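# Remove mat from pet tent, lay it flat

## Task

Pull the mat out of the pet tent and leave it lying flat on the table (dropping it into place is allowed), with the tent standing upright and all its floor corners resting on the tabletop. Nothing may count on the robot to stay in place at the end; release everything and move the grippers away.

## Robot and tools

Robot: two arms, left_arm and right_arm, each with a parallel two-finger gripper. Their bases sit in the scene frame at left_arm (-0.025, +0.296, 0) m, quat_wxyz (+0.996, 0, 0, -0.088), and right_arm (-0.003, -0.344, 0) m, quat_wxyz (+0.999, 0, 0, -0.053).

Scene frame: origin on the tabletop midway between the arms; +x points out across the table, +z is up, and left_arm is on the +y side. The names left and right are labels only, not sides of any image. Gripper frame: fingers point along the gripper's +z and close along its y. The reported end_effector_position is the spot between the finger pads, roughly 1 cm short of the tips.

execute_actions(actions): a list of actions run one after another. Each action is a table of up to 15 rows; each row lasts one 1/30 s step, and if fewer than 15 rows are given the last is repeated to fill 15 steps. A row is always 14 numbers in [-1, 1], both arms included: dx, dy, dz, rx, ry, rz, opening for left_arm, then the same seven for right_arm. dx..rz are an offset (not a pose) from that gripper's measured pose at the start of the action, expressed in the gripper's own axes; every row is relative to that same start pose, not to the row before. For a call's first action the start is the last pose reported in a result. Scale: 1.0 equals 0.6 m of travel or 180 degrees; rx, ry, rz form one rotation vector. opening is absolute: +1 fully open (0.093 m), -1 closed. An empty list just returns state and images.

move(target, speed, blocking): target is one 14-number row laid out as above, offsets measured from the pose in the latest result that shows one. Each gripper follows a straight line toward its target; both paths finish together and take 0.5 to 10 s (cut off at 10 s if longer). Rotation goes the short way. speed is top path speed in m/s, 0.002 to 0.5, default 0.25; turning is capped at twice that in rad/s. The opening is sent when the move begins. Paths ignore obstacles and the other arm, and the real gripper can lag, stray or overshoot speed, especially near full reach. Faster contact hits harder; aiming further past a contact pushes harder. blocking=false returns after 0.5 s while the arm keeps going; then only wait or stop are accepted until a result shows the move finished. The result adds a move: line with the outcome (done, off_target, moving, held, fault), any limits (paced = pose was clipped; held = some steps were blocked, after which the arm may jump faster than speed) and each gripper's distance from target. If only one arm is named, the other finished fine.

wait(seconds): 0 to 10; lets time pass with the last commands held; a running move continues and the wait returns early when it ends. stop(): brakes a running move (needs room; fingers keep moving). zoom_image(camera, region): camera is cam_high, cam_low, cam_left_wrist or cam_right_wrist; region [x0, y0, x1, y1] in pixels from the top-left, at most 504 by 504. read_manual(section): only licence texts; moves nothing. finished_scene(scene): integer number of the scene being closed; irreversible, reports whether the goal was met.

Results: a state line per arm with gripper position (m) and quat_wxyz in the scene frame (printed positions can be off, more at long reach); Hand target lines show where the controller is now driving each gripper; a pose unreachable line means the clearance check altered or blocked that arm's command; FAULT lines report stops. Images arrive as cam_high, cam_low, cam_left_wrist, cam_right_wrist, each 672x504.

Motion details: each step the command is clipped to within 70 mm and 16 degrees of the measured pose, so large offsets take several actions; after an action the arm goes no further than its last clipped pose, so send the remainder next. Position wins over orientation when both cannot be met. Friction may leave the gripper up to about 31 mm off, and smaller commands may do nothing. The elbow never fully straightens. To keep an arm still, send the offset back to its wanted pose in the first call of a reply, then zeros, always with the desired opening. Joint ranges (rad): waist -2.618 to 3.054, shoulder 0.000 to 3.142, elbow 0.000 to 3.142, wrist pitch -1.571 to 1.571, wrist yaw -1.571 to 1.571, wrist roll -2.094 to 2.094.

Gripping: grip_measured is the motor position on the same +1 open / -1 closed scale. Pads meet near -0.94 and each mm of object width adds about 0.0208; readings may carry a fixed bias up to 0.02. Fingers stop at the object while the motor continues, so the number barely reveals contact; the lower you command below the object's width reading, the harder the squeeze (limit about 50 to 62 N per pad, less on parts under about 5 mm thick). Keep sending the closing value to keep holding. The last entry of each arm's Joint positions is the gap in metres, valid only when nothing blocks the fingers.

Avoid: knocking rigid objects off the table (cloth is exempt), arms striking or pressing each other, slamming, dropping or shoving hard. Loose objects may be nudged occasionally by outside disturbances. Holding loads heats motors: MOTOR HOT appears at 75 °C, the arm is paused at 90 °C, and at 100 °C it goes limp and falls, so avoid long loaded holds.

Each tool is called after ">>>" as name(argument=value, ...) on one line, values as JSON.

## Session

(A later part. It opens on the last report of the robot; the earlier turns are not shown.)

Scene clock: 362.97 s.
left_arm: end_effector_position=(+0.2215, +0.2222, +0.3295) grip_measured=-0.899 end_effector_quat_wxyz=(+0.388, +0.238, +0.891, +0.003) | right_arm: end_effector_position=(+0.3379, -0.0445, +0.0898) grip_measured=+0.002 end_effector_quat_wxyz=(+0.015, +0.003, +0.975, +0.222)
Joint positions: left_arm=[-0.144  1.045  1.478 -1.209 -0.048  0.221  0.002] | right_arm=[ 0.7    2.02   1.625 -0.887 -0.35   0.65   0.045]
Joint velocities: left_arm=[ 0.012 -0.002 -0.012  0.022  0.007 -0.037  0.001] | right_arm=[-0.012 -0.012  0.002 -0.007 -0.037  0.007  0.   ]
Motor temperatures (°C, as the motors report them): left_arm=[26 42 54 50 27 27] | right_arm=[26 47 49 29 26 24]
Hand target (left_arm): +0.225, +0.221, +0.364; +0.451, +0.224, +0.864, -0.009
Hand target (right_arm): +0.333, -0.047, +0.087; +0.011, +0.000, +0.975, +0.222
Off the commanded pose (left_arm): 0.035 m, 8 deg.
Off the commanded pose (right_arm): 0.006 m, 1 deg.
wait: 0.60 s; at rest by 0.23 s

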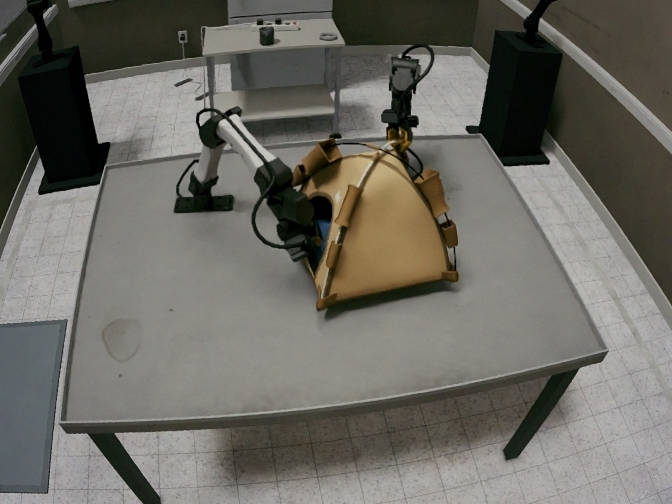

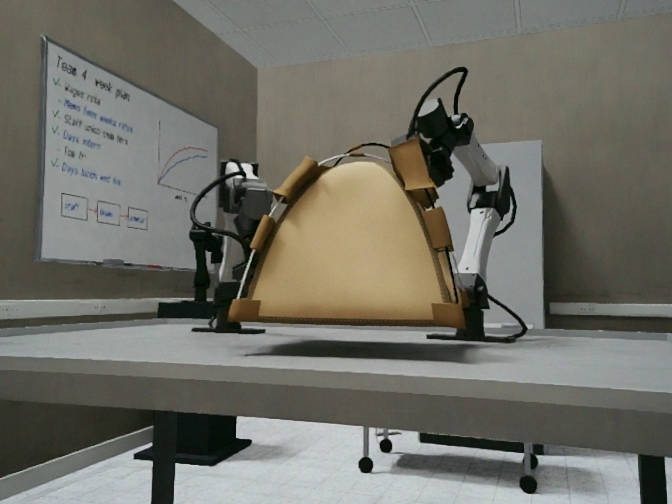

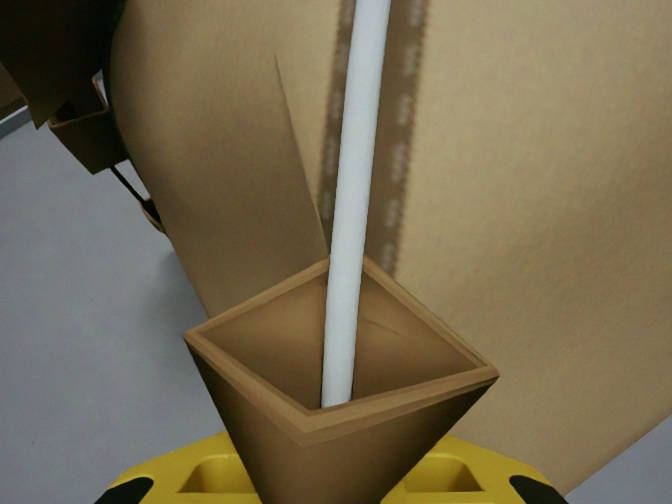

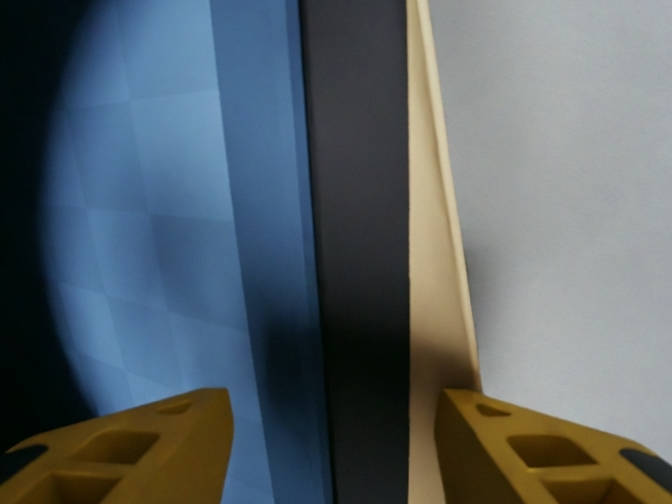

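>>> execute_actions(actions=[[[-0.04,0.016,-0.035,0.003,-0.04,-0.012,-1, 0,0.01,0.012,0,0,0,0.0],[-0.04,0.016,-0.035,0.003,-0.04,-0.012,-1, 0,0.02,0.024,0,0,0,0.0],[-0.04,0.016,-0.035,0.003,-0.04,-0.012,-1, 0,0.022,0.036,0,0,0,0.0],[-0.04,0.016,-0.035,0.003,-0.04,-0.012,-1, 0,0.022,0.048,0,0,0,0.0],[-0.04,0.016,-0.035,0.003,-0.04,-0.012,-1, 0,0.022,0.06,0,0,0,0.0]]])

>>> wait(seconds=0.6)

Scene clock: 372.90 s.
left_arm: end_effector_position=(+0.2166, +0.2282, +0.3278) grip_measured=-0.899 end_effector_quat_wxyz=(+0.375, +0.232, +0.897, -0.011) | right_arm: end_effector_position=(+0.3350, -0.0202, +0.0677) grip_measured=+0.002 end_effector_quat_wxyz=(+0.011, -0.001, +0.974, +0.225)
Joint positions: left_arm=[-0.087  1.045  1.492 -1.248  0.013  0.237  0.002] | right_arm=[ 0.749  2.082  1.625 -0.813 -0.346  0.692  0.045]
Joint velocities: left_arm=[-0.002 -0.002 -0.007  0.066  0.007 -0.022  0.001] | right_arm=[-0.012 -0.027 -0.002  0.095 -0.007  0.022  0.   ]
Motor temperatures (°C, as the motors report them): left_arm=[26 42 55 50 27 27] | right_arm=[26 49 48 30 26 24]
Hand target (left_arm): +0.222, +0.225, +0.363; +0.441, +0.224, +0.869, -0.023
Hand target (right_arm): +0.339, -0.017, +0.063; +0.015, +0.002, +0.975, +0.222
Off the commanded pose (left_arm): 0.036 m, 8 deg.
Off the commanded pose (right_arm): 0.007 m, 1 deg.

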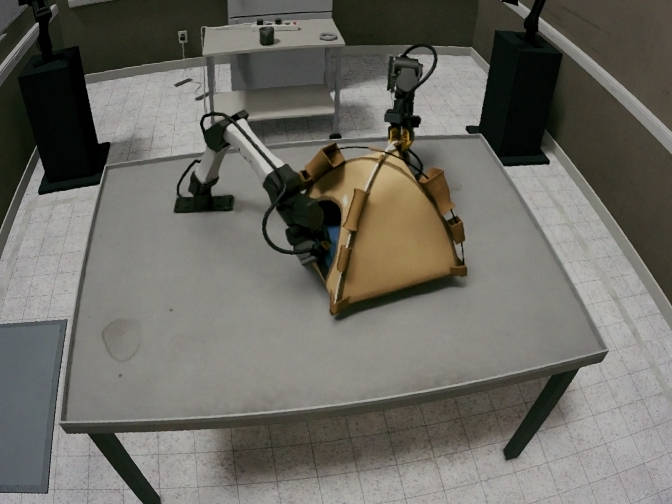

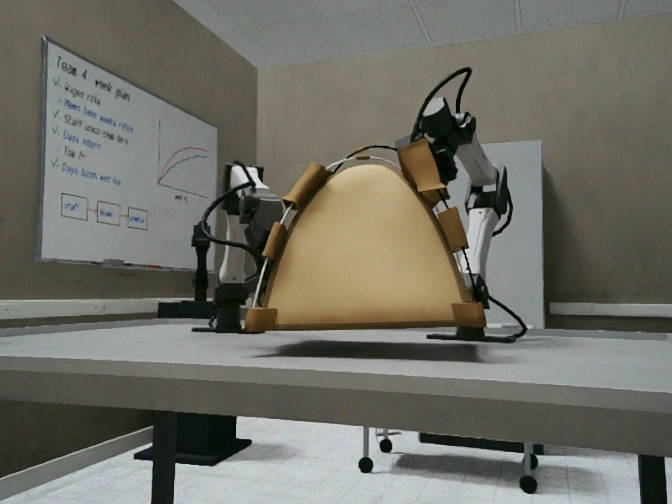

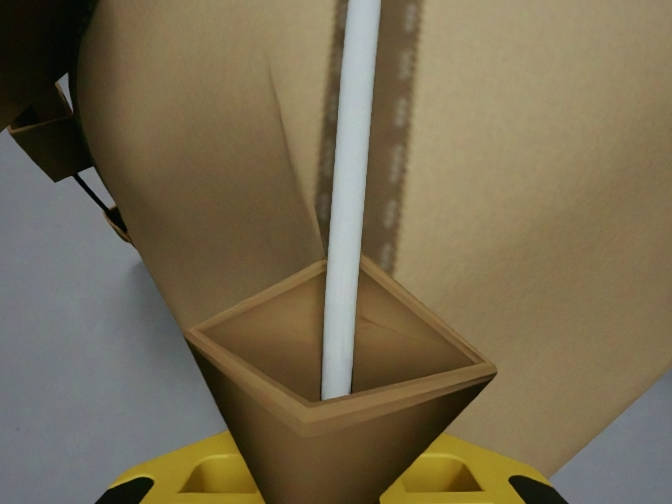

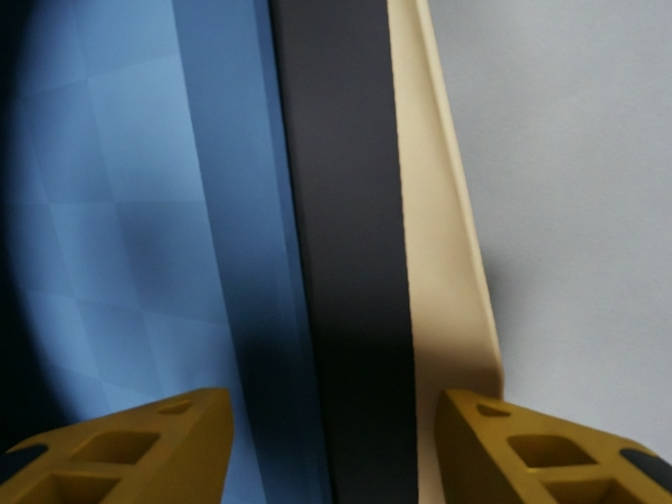

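Scene clock: 373.50 s.
left_arm: end_effector_position=(+0.2165, +0.2279, +0.3277) grip_measured=-0.899 end_effector_quat_wxyz=(+0.375, +0.232, +0.897, -0.012) | right_arm: end_effector_position=(+0.3358, -0.0197, +0.0680) grip_measured=+0.002 end_effector_quat_wxyz=(+0.013, -0.000, +0.974, +0.226)
Joint positions: left_arm=[-0.087  1.045  1.492 -1.248  0.015  0.237  0.002] | right_arm=[ 0.749  2.082  1.625 -0.809 -0.345  0.695  0.045]
Joint velocities: left_arm=[-0.007 -0.002 -0.027 -0.037 -0.022  0.007 -0.   ] | right_arm=[ 0.002 -0.002 -0.007  0.022  0.022 -0.051 -0.   ]
Motor temperatures (°C, as the motors report them): left_arm=[26 42 55 51 27 27] | right_arm=[26 49 48 30 26 24]
Hand target (left_arm): +0.222, +0.225, +0.363; +0.441, +0.224, +0.869, -0.023
Hand target (right_arm): +0.339, -0.017, +0.063; +0.015, +0.002, +0.975, +0.222
Off the commanded pose (left_arm): 0.036 m, 8 deg.
Off the commanded pose (right_arm): 0.006 m, 1 deg.
wait: 0.60 s; at rest by 0.17 s

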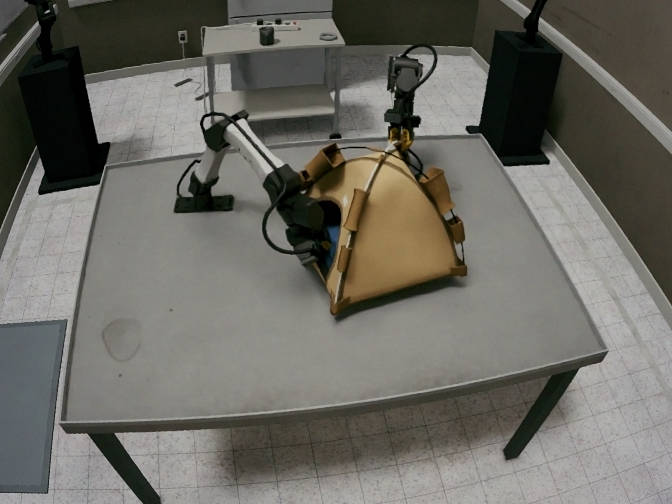

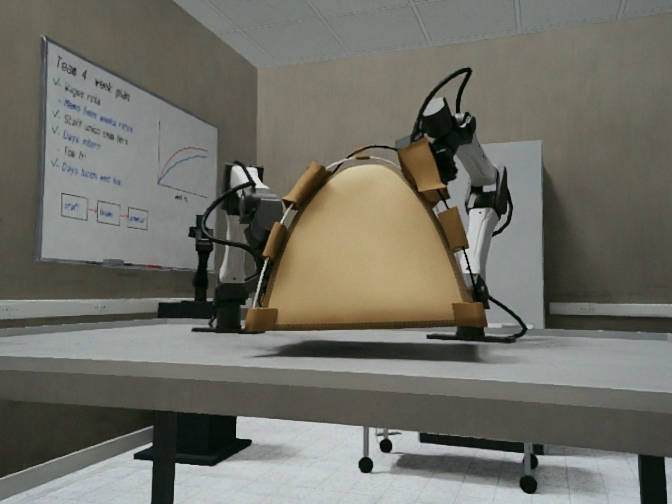

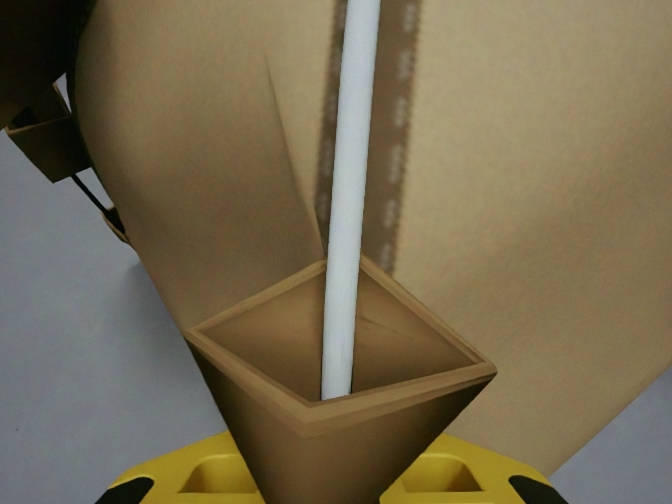

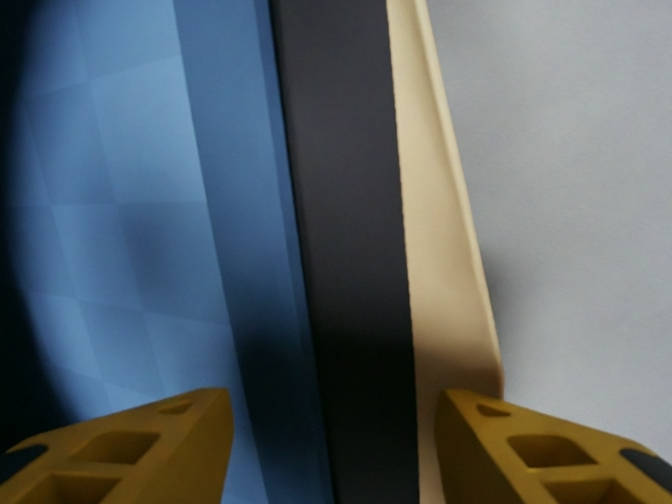

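>>> execute_actions(actions=[[[-0.045,0.0,-0.03,0.02,-0.05,0.012,-1, 0,0.008,-0.016,0,0,0,0.0],[-0.045,0.0,-0.03,0.02,-0.05,0.012,-1, 0,0.016,-0.032,0,0,0,0.0],[-0.045,0.0,-0.03,0.02,-0.05,0.012,-1, 0,0.024,-0.048,0,0,0,0.0],[-0.045,0.0,-0.03,0.02,-0.05,0.012,-1, 0,0.03,-0.06,0,0,0,0.0]]])

>>> wait(seconds=1.0)

Scene clock: 386.40 s.
left_arm: end_effector_position=(+0.2154, +0.2254, +0.3286) grip_measured=-0.899 end_effector_quat_wxyz=(+0.377, +0.257, +0.889, -0.041) | right_arm: end_effector_position=(+0.3369, -0.0188, +0.1021) grip_measured=+0.002 end_effector_quat_wxyz=(+0.015, -0.001, +0.973, +0.228)
Joint positions: left_arm=[-0.015  1.045  1.492 -1.249  0.138  0.315  0.002] | right_arm=[ 0.749  2.06   1.727 -0.925 -0.345  0.695  0.045]
Joint velocities: left_arm=[ 0.002 -0.017 -0.012 -0.022  0.066 -0.007 -0.001] | right_arm=[ 0.002 -0.022 -0.037  0.007  0.007  0.007 -0.   ]
Motor temperatures (°C, as the motors report them): left_arm=[26 41 55 52 27 27] | right_arm=[26 49 49 30 26 24]
Hand target (left_arm): +0.218, +0.221, +0.359; +0.436, +0.260, +0.860, -0.050
Hand target (right_arm): +0.335, -0.019, +0.108; +0.013, -0.000, +0.974, +0.226
Off the commanded pose (left_arm): 0.031 m, 8 deg.
Off the commanded pose (right_arm): 0.007 m, 0 deg.

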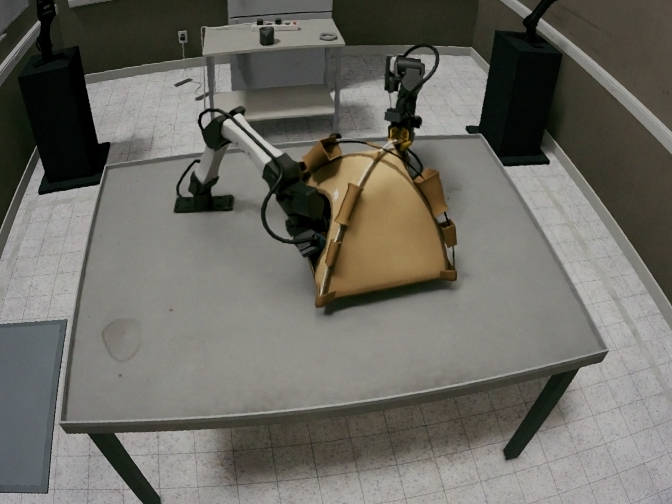

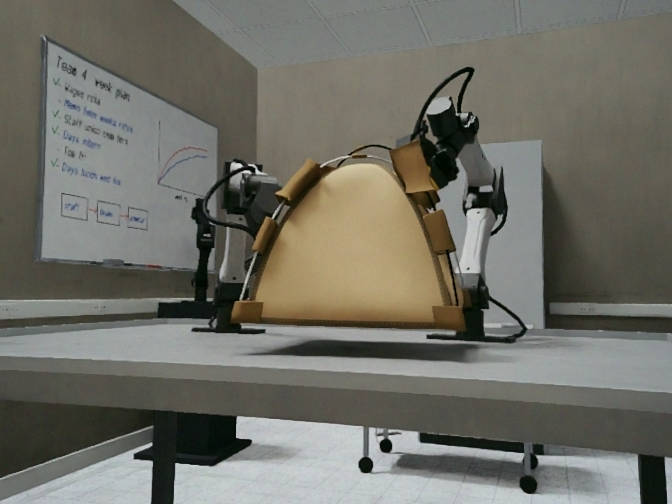

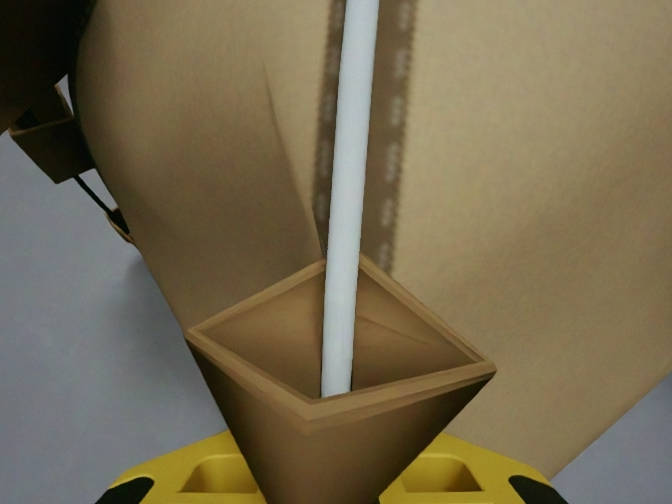

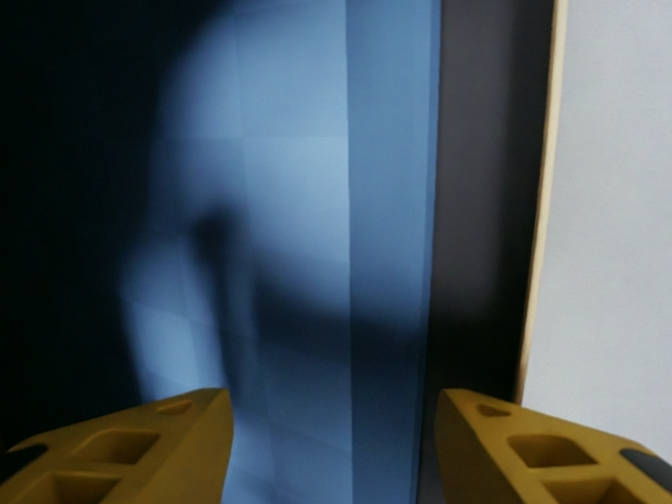

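Scene clock: 387.40 s.
left_arm: end_effector_position=(+0.2149, +0.2237, +0.3288) grip_measured=-0.899 end_effector_quat_wxyz=(+0.377, +0.260, +0.888, -0.045) | right_arm: end_effector_position=(+0.3348, -0.0204, +0.1012) grip_measured=+0.002 end_effector_quat_wxyz=(+0.011, +0.000, +0.974, +0.225)
Joint positions: left_arm=[-0.015  1.045  1.492 -1.249  0.149  0.319  0.002] | right_arm=[ 0.749  2.06   1.727 -0.936 -0.345  0.695  0.045]
Joint velocities: left_arm=[-0.007 -0.002 -0.002  0.066  0.007  0.022 -0.   ] | right_arm=[ 0.002  0.017  0.002  0.051 -0.037  0.022 -0.001]
Motor temperatures (°C, as the motors report them): left_arm=[26 41 55 52 27 27] | right_arm=[26 49 49 30 26 24]
Hand target (left_arm): +0.218, +0.221, +0.359; +0.436, +0.260, +0.860, -0.050
Hand target (right_arm): +0.334, -0.019, +0.108; +0.013, -0.000, +0.974, +0.226
Off the commanded pose (left_arm): 0.031 m, 8 deg.
Off the commanded pose (right_arm): 0.007 m, 0 deg.
wait: 1.00 s; at rest by 0.23 s

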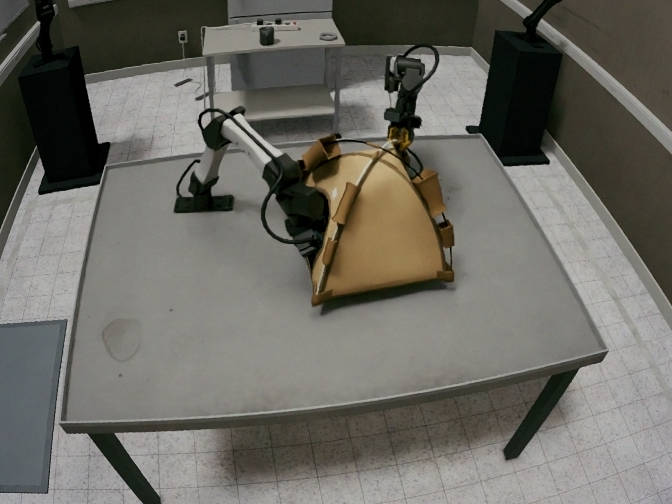

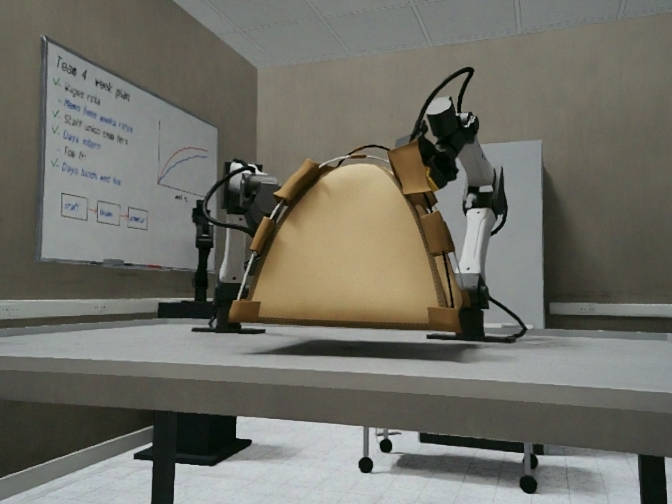

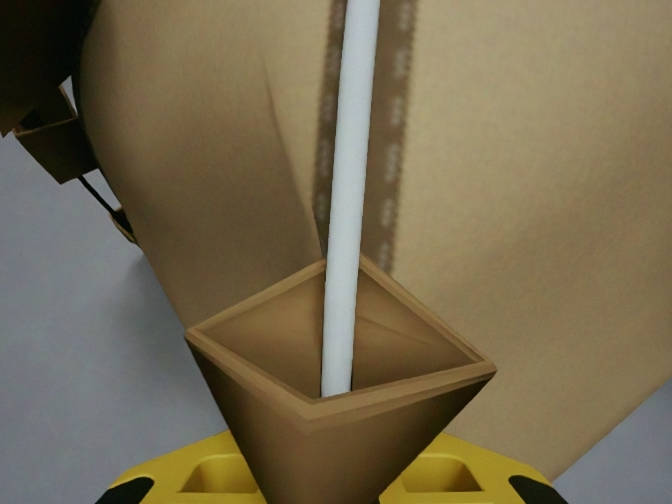

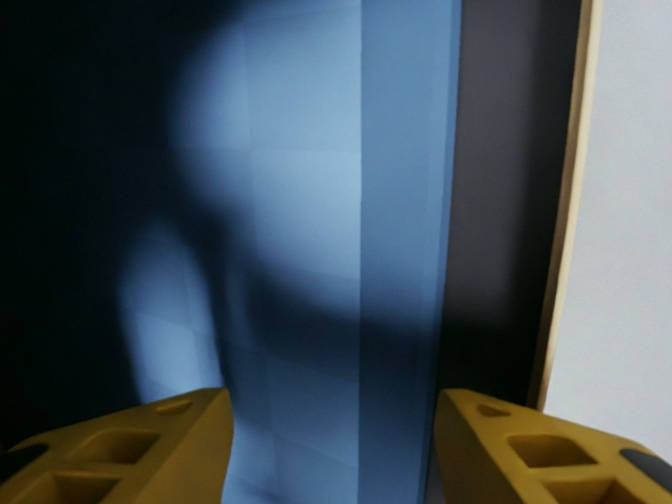

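>>> execute_actions(actions=[[[-0.04,0.004,-0.031,-0.006,-0.041,0.005,-1, 0,-0.007,0.015,0,0,0,0.0],[-0.04,0.004,-0.031,-0.006,-0.041,0.005,-1, 0,-0.014,0.03,0,0,0,0.0],[-0.04,0.004,-0.031,-0.006,-0.041,0.005,-1, 0,-0.022,0.045,0,0,0,0.0],[-0.04,0.004,-0.031,-0.006,-0.041,0.005,-1, 0,-0.029,0.06,0,0,0,0.0]]])

>>> wait(seconds=0.6)

Scene clock: 403.20 s.
left_arm: end_effector_position=(+0.2134, +0.2240, +0.3273) grip_measured=-0.899 end_effector_quat_wxyz=(+0.373, +0.263, +0.889, -0.044) | right_arm: end_effector_position=(+0.3376, -0.0183, +0.0751) grip_measured=+0.002 end_effector_quat_wxyz=(+0.019, -0.002, +0.973, +0.231)
Joint positions: left_arm=[-0.015  1.045  1.492 -1.259  0.149  0.324  0.002] | right_arm=[ 0.749  2.072  1.634 -0.811 -0.345  0.695  0.045]
Joint velocities: left_arm=[ 0.007 -0.007  0.007 -0.066 -0.095 -0.022 -0.   ] | right_arm=[-0.012  0.002 -0.012  0.154 -0.037 -0.051 -0.   ]
Motor temperatures (°C, as the motors report them): left_arm=[26 40 55 52 27 27] | right_arm=[26 51 50 29 26 24]
Hand target (left_arm): +0.215, +0.221, +0.359; +0.436, +0.261, +0.860, -0.050
Hand target (right_arm): +0.336, -0.021, +0.062; +0.011, +0.000, +0.974, +0.225
Off the commanded pose (left_arm): 0.032 m, 8 deg.
Off the commanded pose (right_arm): 0.014 m, 1 deg.

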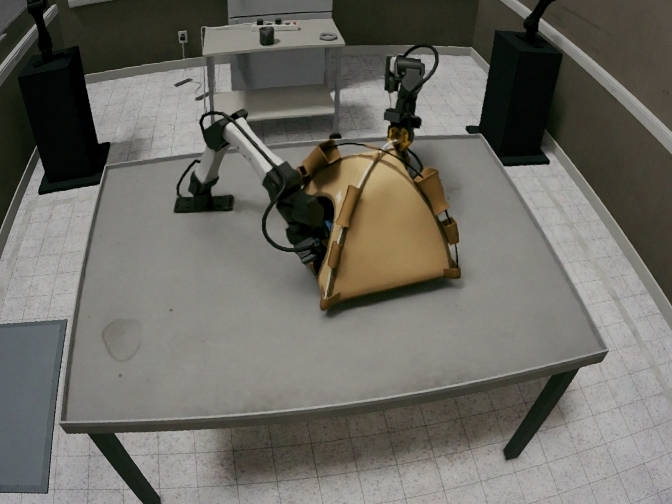

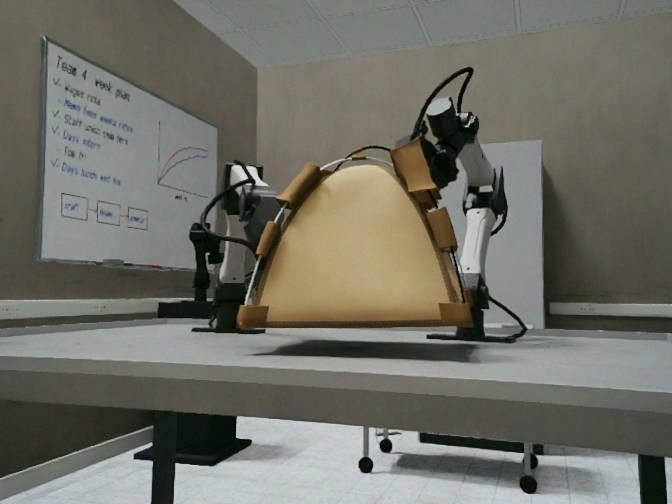

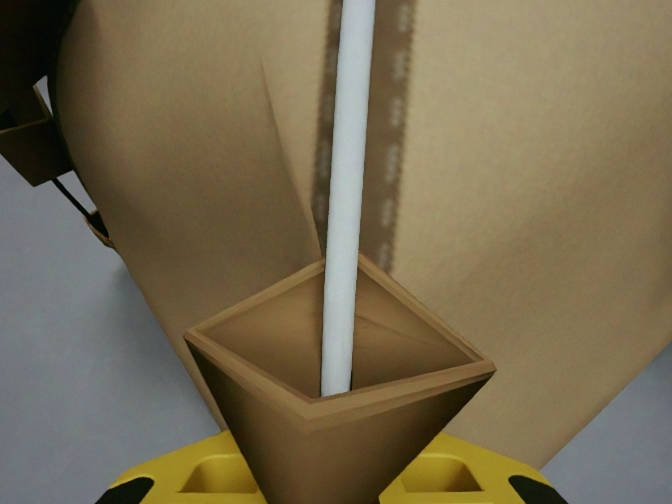

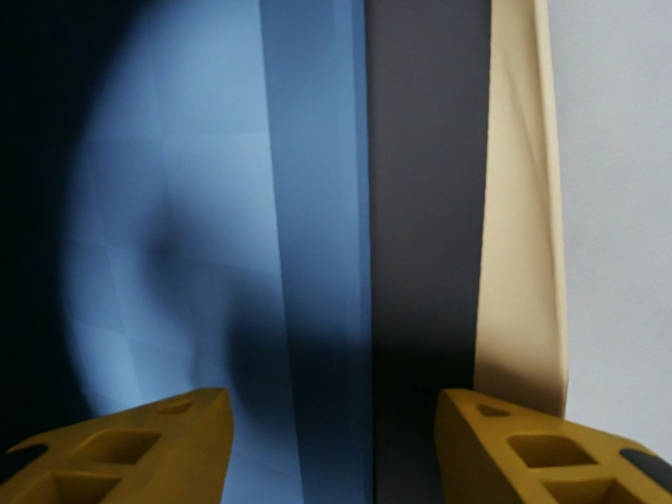

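Scene clock: 403.80 s.
left_arm: end_effector_position=(+0.2134, +0.2240, +0.3273) grip_measured=-0.899 end_effector_quat_wxyz=(+0.373, +0.263, +0.889, -0.044) | right_arm: end_effector_position=(+0.3392, -0.0172, +0.0758) grip_measured=+0.002 end_effector_quat_wxyz=(+0.022, -0.003, +0.972, +0.234)
Joint positions: left_arm=[-0.015  1.045  1.492 -1.259  0.149  0.324  0.002] | right_arm=[ 0.749  2.072  1.634 -0.803 -0.345  0.695  0.045]
Joint velocities: left_arm=[ 0.017 -0.002  0.017 -0.007 -0.051 -0.007 -0.   ] | right_arm=[ 0.007  0.002 -0.002  0.037  0.022  0.007 -0.001]
Motor temperatures (°C, as the motors report them): left_arm=[26 40 55 52 27 27] | right_arm=[26 51 50 29 26 24]
Hand target (left_arm): +0.215, +0.221, +0.359; +0.436, +0.261, +0.860, -0.050
Hand target (right_arm): +0.336, -0.021, +0.062; +0.011, +0.000, +0.974, +0.225
Off the commanded pose (left_arm): 0.032 m, 8 deg.
Off the commanded pose (right_arm): 0.015 m, 2 deg.
wait: 0.60 s; at rest by 0.20 s

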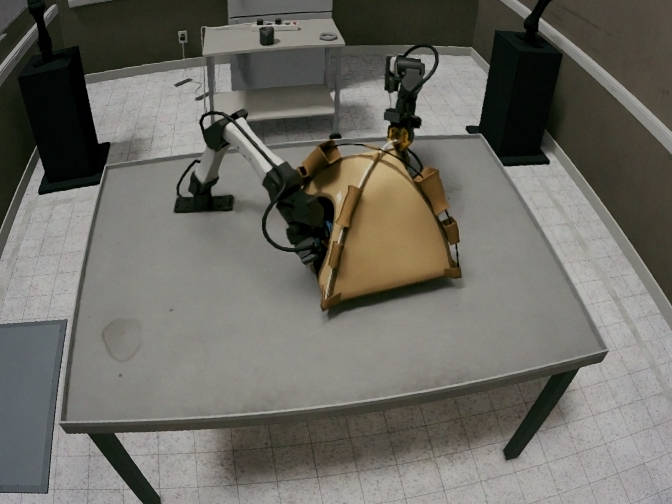

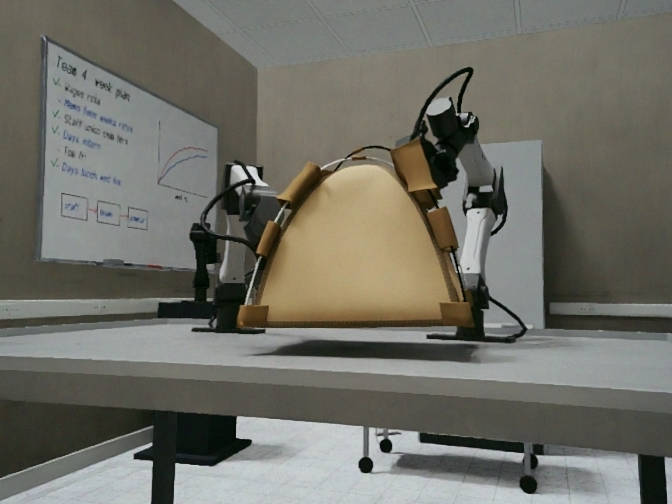

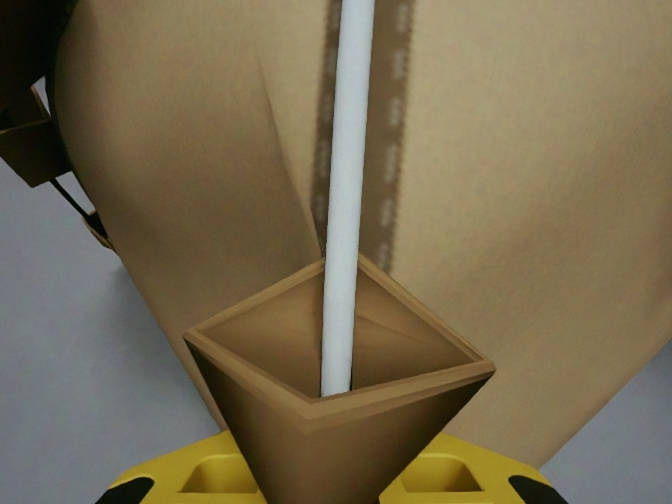

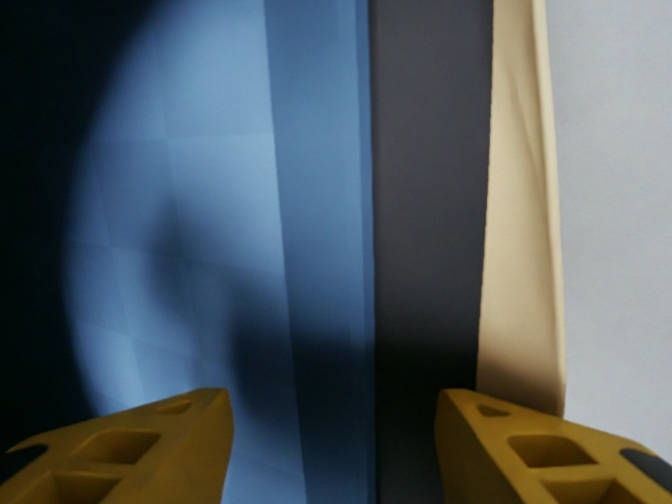

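>>> execute_actions(actions=[[[-0.041,0.004,-0.033,-0.007,-0.043,0.004,-1, 0,-0.011,0.022,-0.02,0,0,0.0],[-0.041,0.004,-0.033,-0.007,-0.043,0.004,-1, 0,-0.011,0.022,-0.04,0,0,0.0],[-0.041,0.004,-0.033,-0.007,-0.043,0.004,-1, 0,-0.011,0.022,-0.06,0,0,0.0],[-0.041,0.004,-0.033,-0.007,-0.043,0.004,-1, 0,-0.011,0.022,-0.08,0,0,0.0],[-0.041,0.004,-0.033,-0.007,-0.043,0.004,-1, 0,-0.011,0.022,-0.09,0,0,0.0]],[[-0.041,0.004,-0.033,-0.007,-0.043,0.004,-1, 0,-0.017,0.019,-0.02,0,0,0.0],[-0.041,0.004,-0.033,-0.007,-0.043,0.004,-1, 0,-0.017,0.019,-0.04,0,0,0.0],[-0.041,0.004,-0.033,-0.007,-0.043,0.004,-1, 0,-0.017,0.019,-0.06,0,0,0.0],[-0.041,0.004,-0.033,-0.007,-0.043,0.004,-1, 0,-0.017,0.019,-0.075,0,0,0.0]]])

>>> wait(seconds=0.6)

Scene clock: 420.30 s.
left_arm: end_effector_position=(+0.2073, +0.2251, +0.3216) grip_measured=-0.899 end_effector_quat_wxyz=(+0.357, +0.264, +0.895, -0.046) | right_arm: end_effector_position=(+0.3460, -0.0154, +0.0558) grip_measured=+0.002 end_effector_quat_wxyz=(+0.026, -0.019, +0.888, +0.459)
Joint positions: left_arm=[-0.015  1.045  1.492 -1.293  0.149  0.326  0.002] | right_arm=[ 0.614  2.035  1.222 -0.129 -0.774  0.727  0.045]
Joint velocities: left_arm=[-0.002  0.002 -0.002 -0.007  0.007  0.007 -0.001] | right_arm=[ 0.007 -0.007 -0.017  0.315 -0.095  0.022 -0.   ]
Motor temperatures (°C, as the motors report them): left_arm=[26 40 55 53 27 27] | right_arm=[26 51 49 30 26 24]
Hand target (left_arm): +0.210, +0.222, +0.355; +0.425, +0.263, +0.865, -0.050
Hand target (right_arm): +0.341, -0.018, +0.041; +0.013, -0.009, +0.888, +0.460
Off the commanded pose (left_arm): 0.034 m, 9 deg.
Off the commanded pose (right_arm): 0.016 m, 2 deg.

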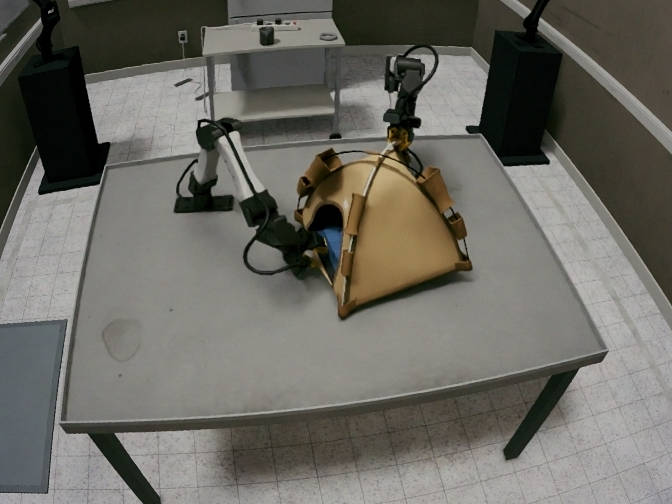

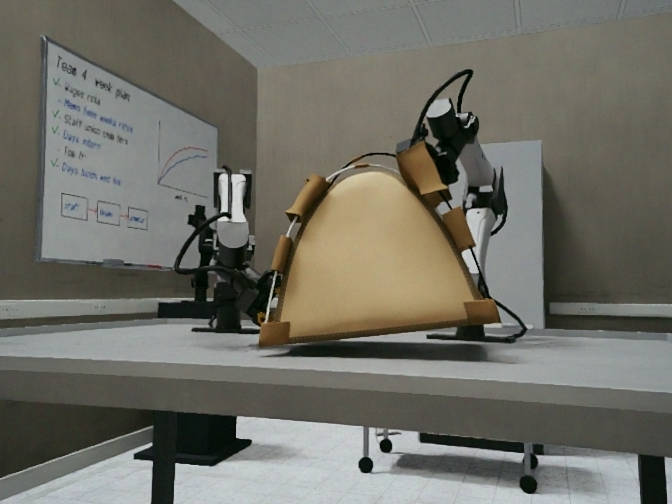

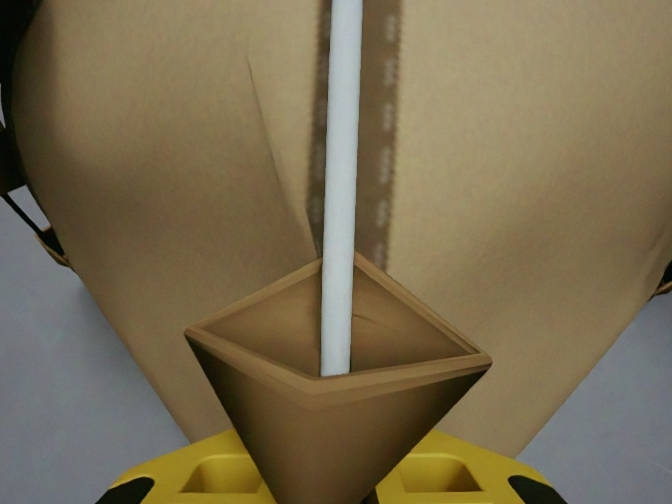

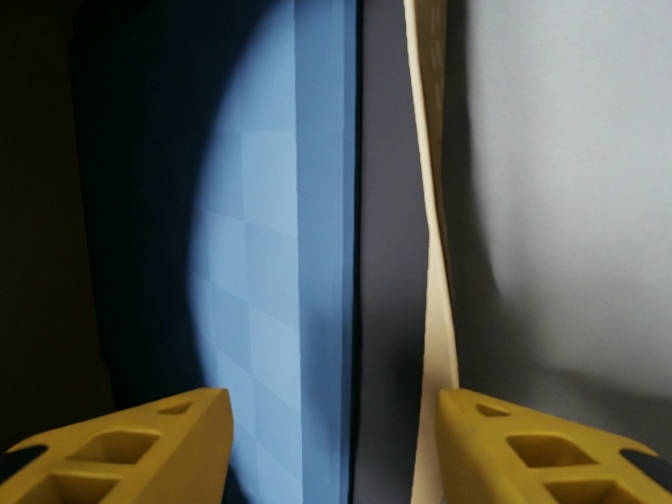

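Scene clock: 420.90 s.
left_arm: end_effector_position=(+0.2073, +0.2251, +0.3216) grip_measured=-0.899 end_effector_quat_wxyz=(+0.357, +0.264, +0.895, -0.046) | right_arm: end_effector_position=(+0.3481, -0.0130, +0.0589) grip_measured=+0.002 end_effector_quat_wxyz=(+0.032, -0.022, +0.883, +0.467)
Joint positions: left_arm=[-0.015  1.045  1.492 -1.293  0.149  0.326  0.002] | right_arm=[ 0.614  2.035  1.218 -0.097 -0.783  0.738  0.045]
Joint velocities: left_arm=[-0.007  0.002  0.002  0.051  0.007 -0.037  0.   ] | right_arm=[-0.002  0.007 -0.002  0.022 -0.037  0.037  0.   ]
Motor temperatures (°C, as the motors report them): left_arm=[26 40 55 53 27 27] | right_arm=[26 51 49 30 26 24]
Hand target (left_arm): +0.210, +0.222, +0.355; +0.425, +0.263, +0.865, -0.050
Hand target (right_arm): +0.341, -0.018, +0.042; +0.013, -0.009, +0.888, +0.460
Off the commanded pose (left_arm): 0.034 m, 9 deg.
Off the commanded pose (right_arm): 0.020 m, 3 deg.
wait: 0.60 s; at rest by 0.27 s

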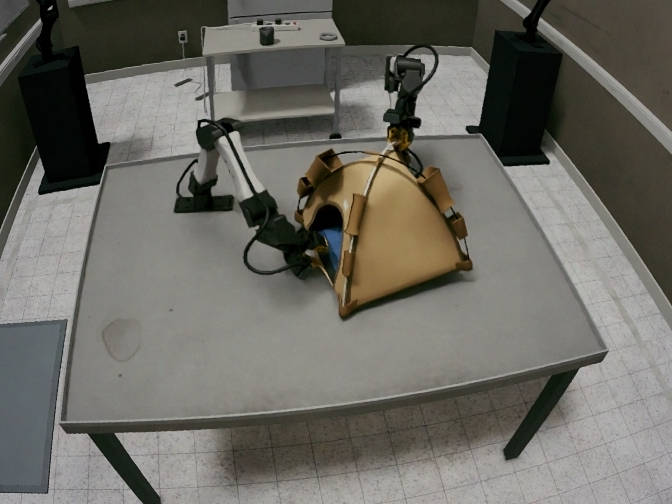

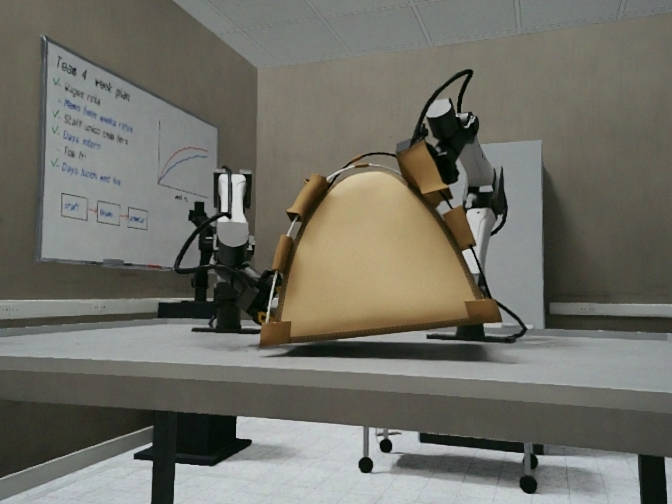

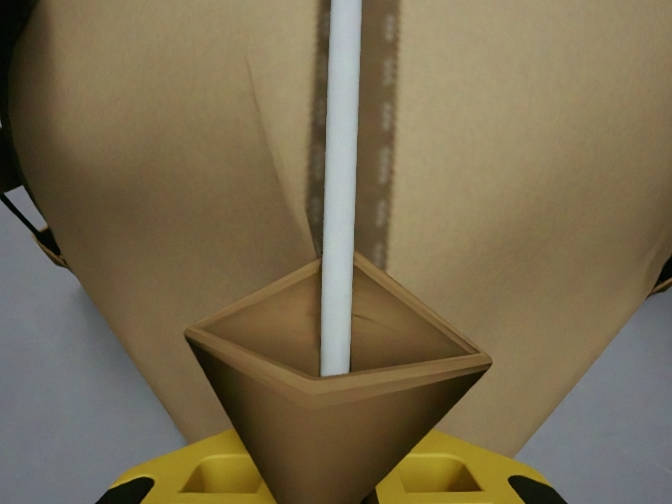

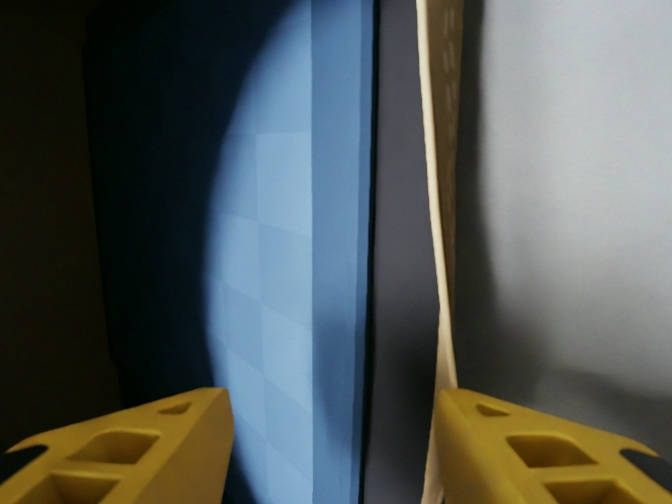

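>>> move(target=[-0.054,0.0105,0.0195,0.083,-0.083,0.027,-1, -0.01,0.032,-0.203,0.172,0,0,0.0], speed=0.12)

Scene clock: 452.57 s.
left_arm: end_effector_position=(+0.2277, +0.2175, +0.3282) grip_measured=-0.899 end_effector_quat_wxyz=(+0.408, +0.329, +0.836, -0.162) | right_arm: end_effector_position=(+0.3430, -0.0970, +0.1340) grip_measured=+0.002 end_effector_quat_wxyz=(+0.025, -0.012, +0.976, +0.217)
Joint positions: left_arm=[ 0.258  1.092  1.439 -1.206  0.625  0.592  0.002] | right_arm=[ 0.585  1.921  1.666 -1.063 -0.364  0.501  0.045]
Joint velocities: left_arm=[ 0.017  0.007 -0.007  0.007  0.007  0.095  0.001] | right_arm=[ 0.007 -0.012  0.002 -0.066  0.066 -0.022 -0.   ]
Motor temperatures (°C, as the motors report them): left_arm=[26 39 55 54 27 27] | right_arm=[26 49 47 31 26 24]
Hand target (left_arm): +0.236, +0.213, +0.335; +0.431, +0.339, +0.817, -0.178
Hand target (right_arm): +0.347, -0.101, +0.143; +0.036, -0.011, +0.976, +0.216
Off the commanded pose (left_arm): 0.013 m, 4 deg.
Off the commanded pose (right_arm): 0.012 m, 1 deg.
move: off_target (left_arm, right_arm)

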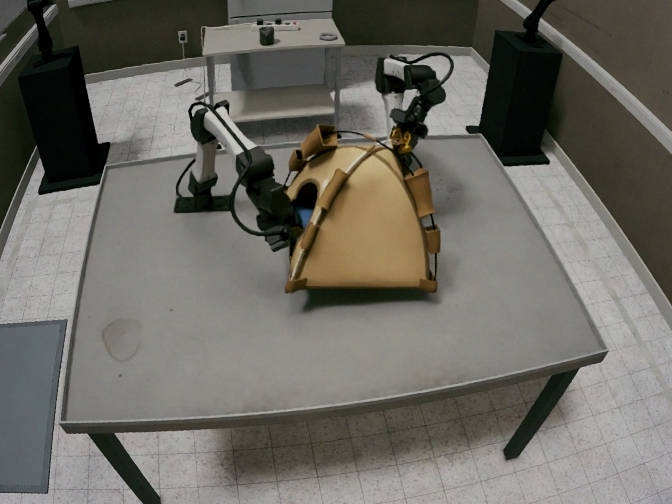

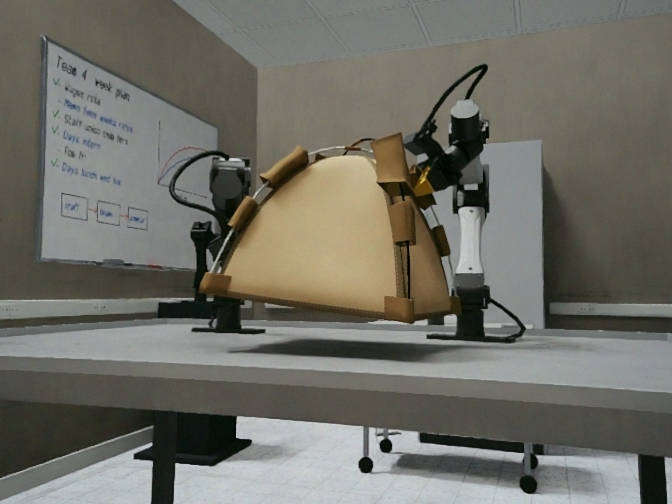

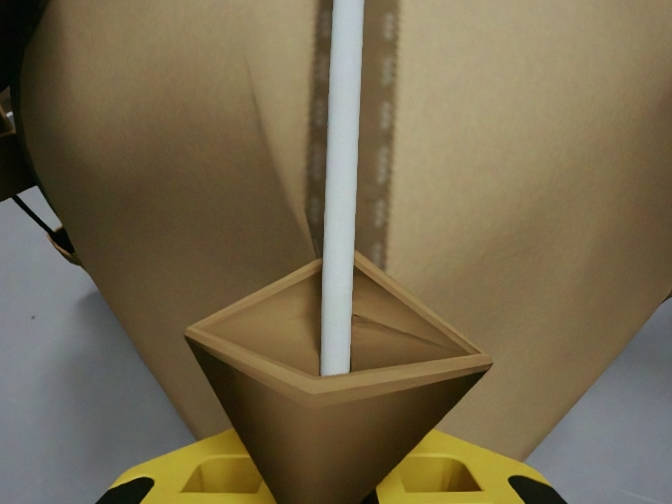

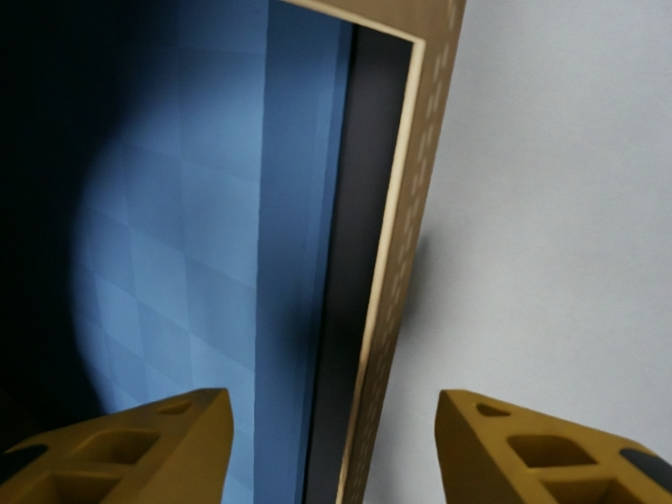

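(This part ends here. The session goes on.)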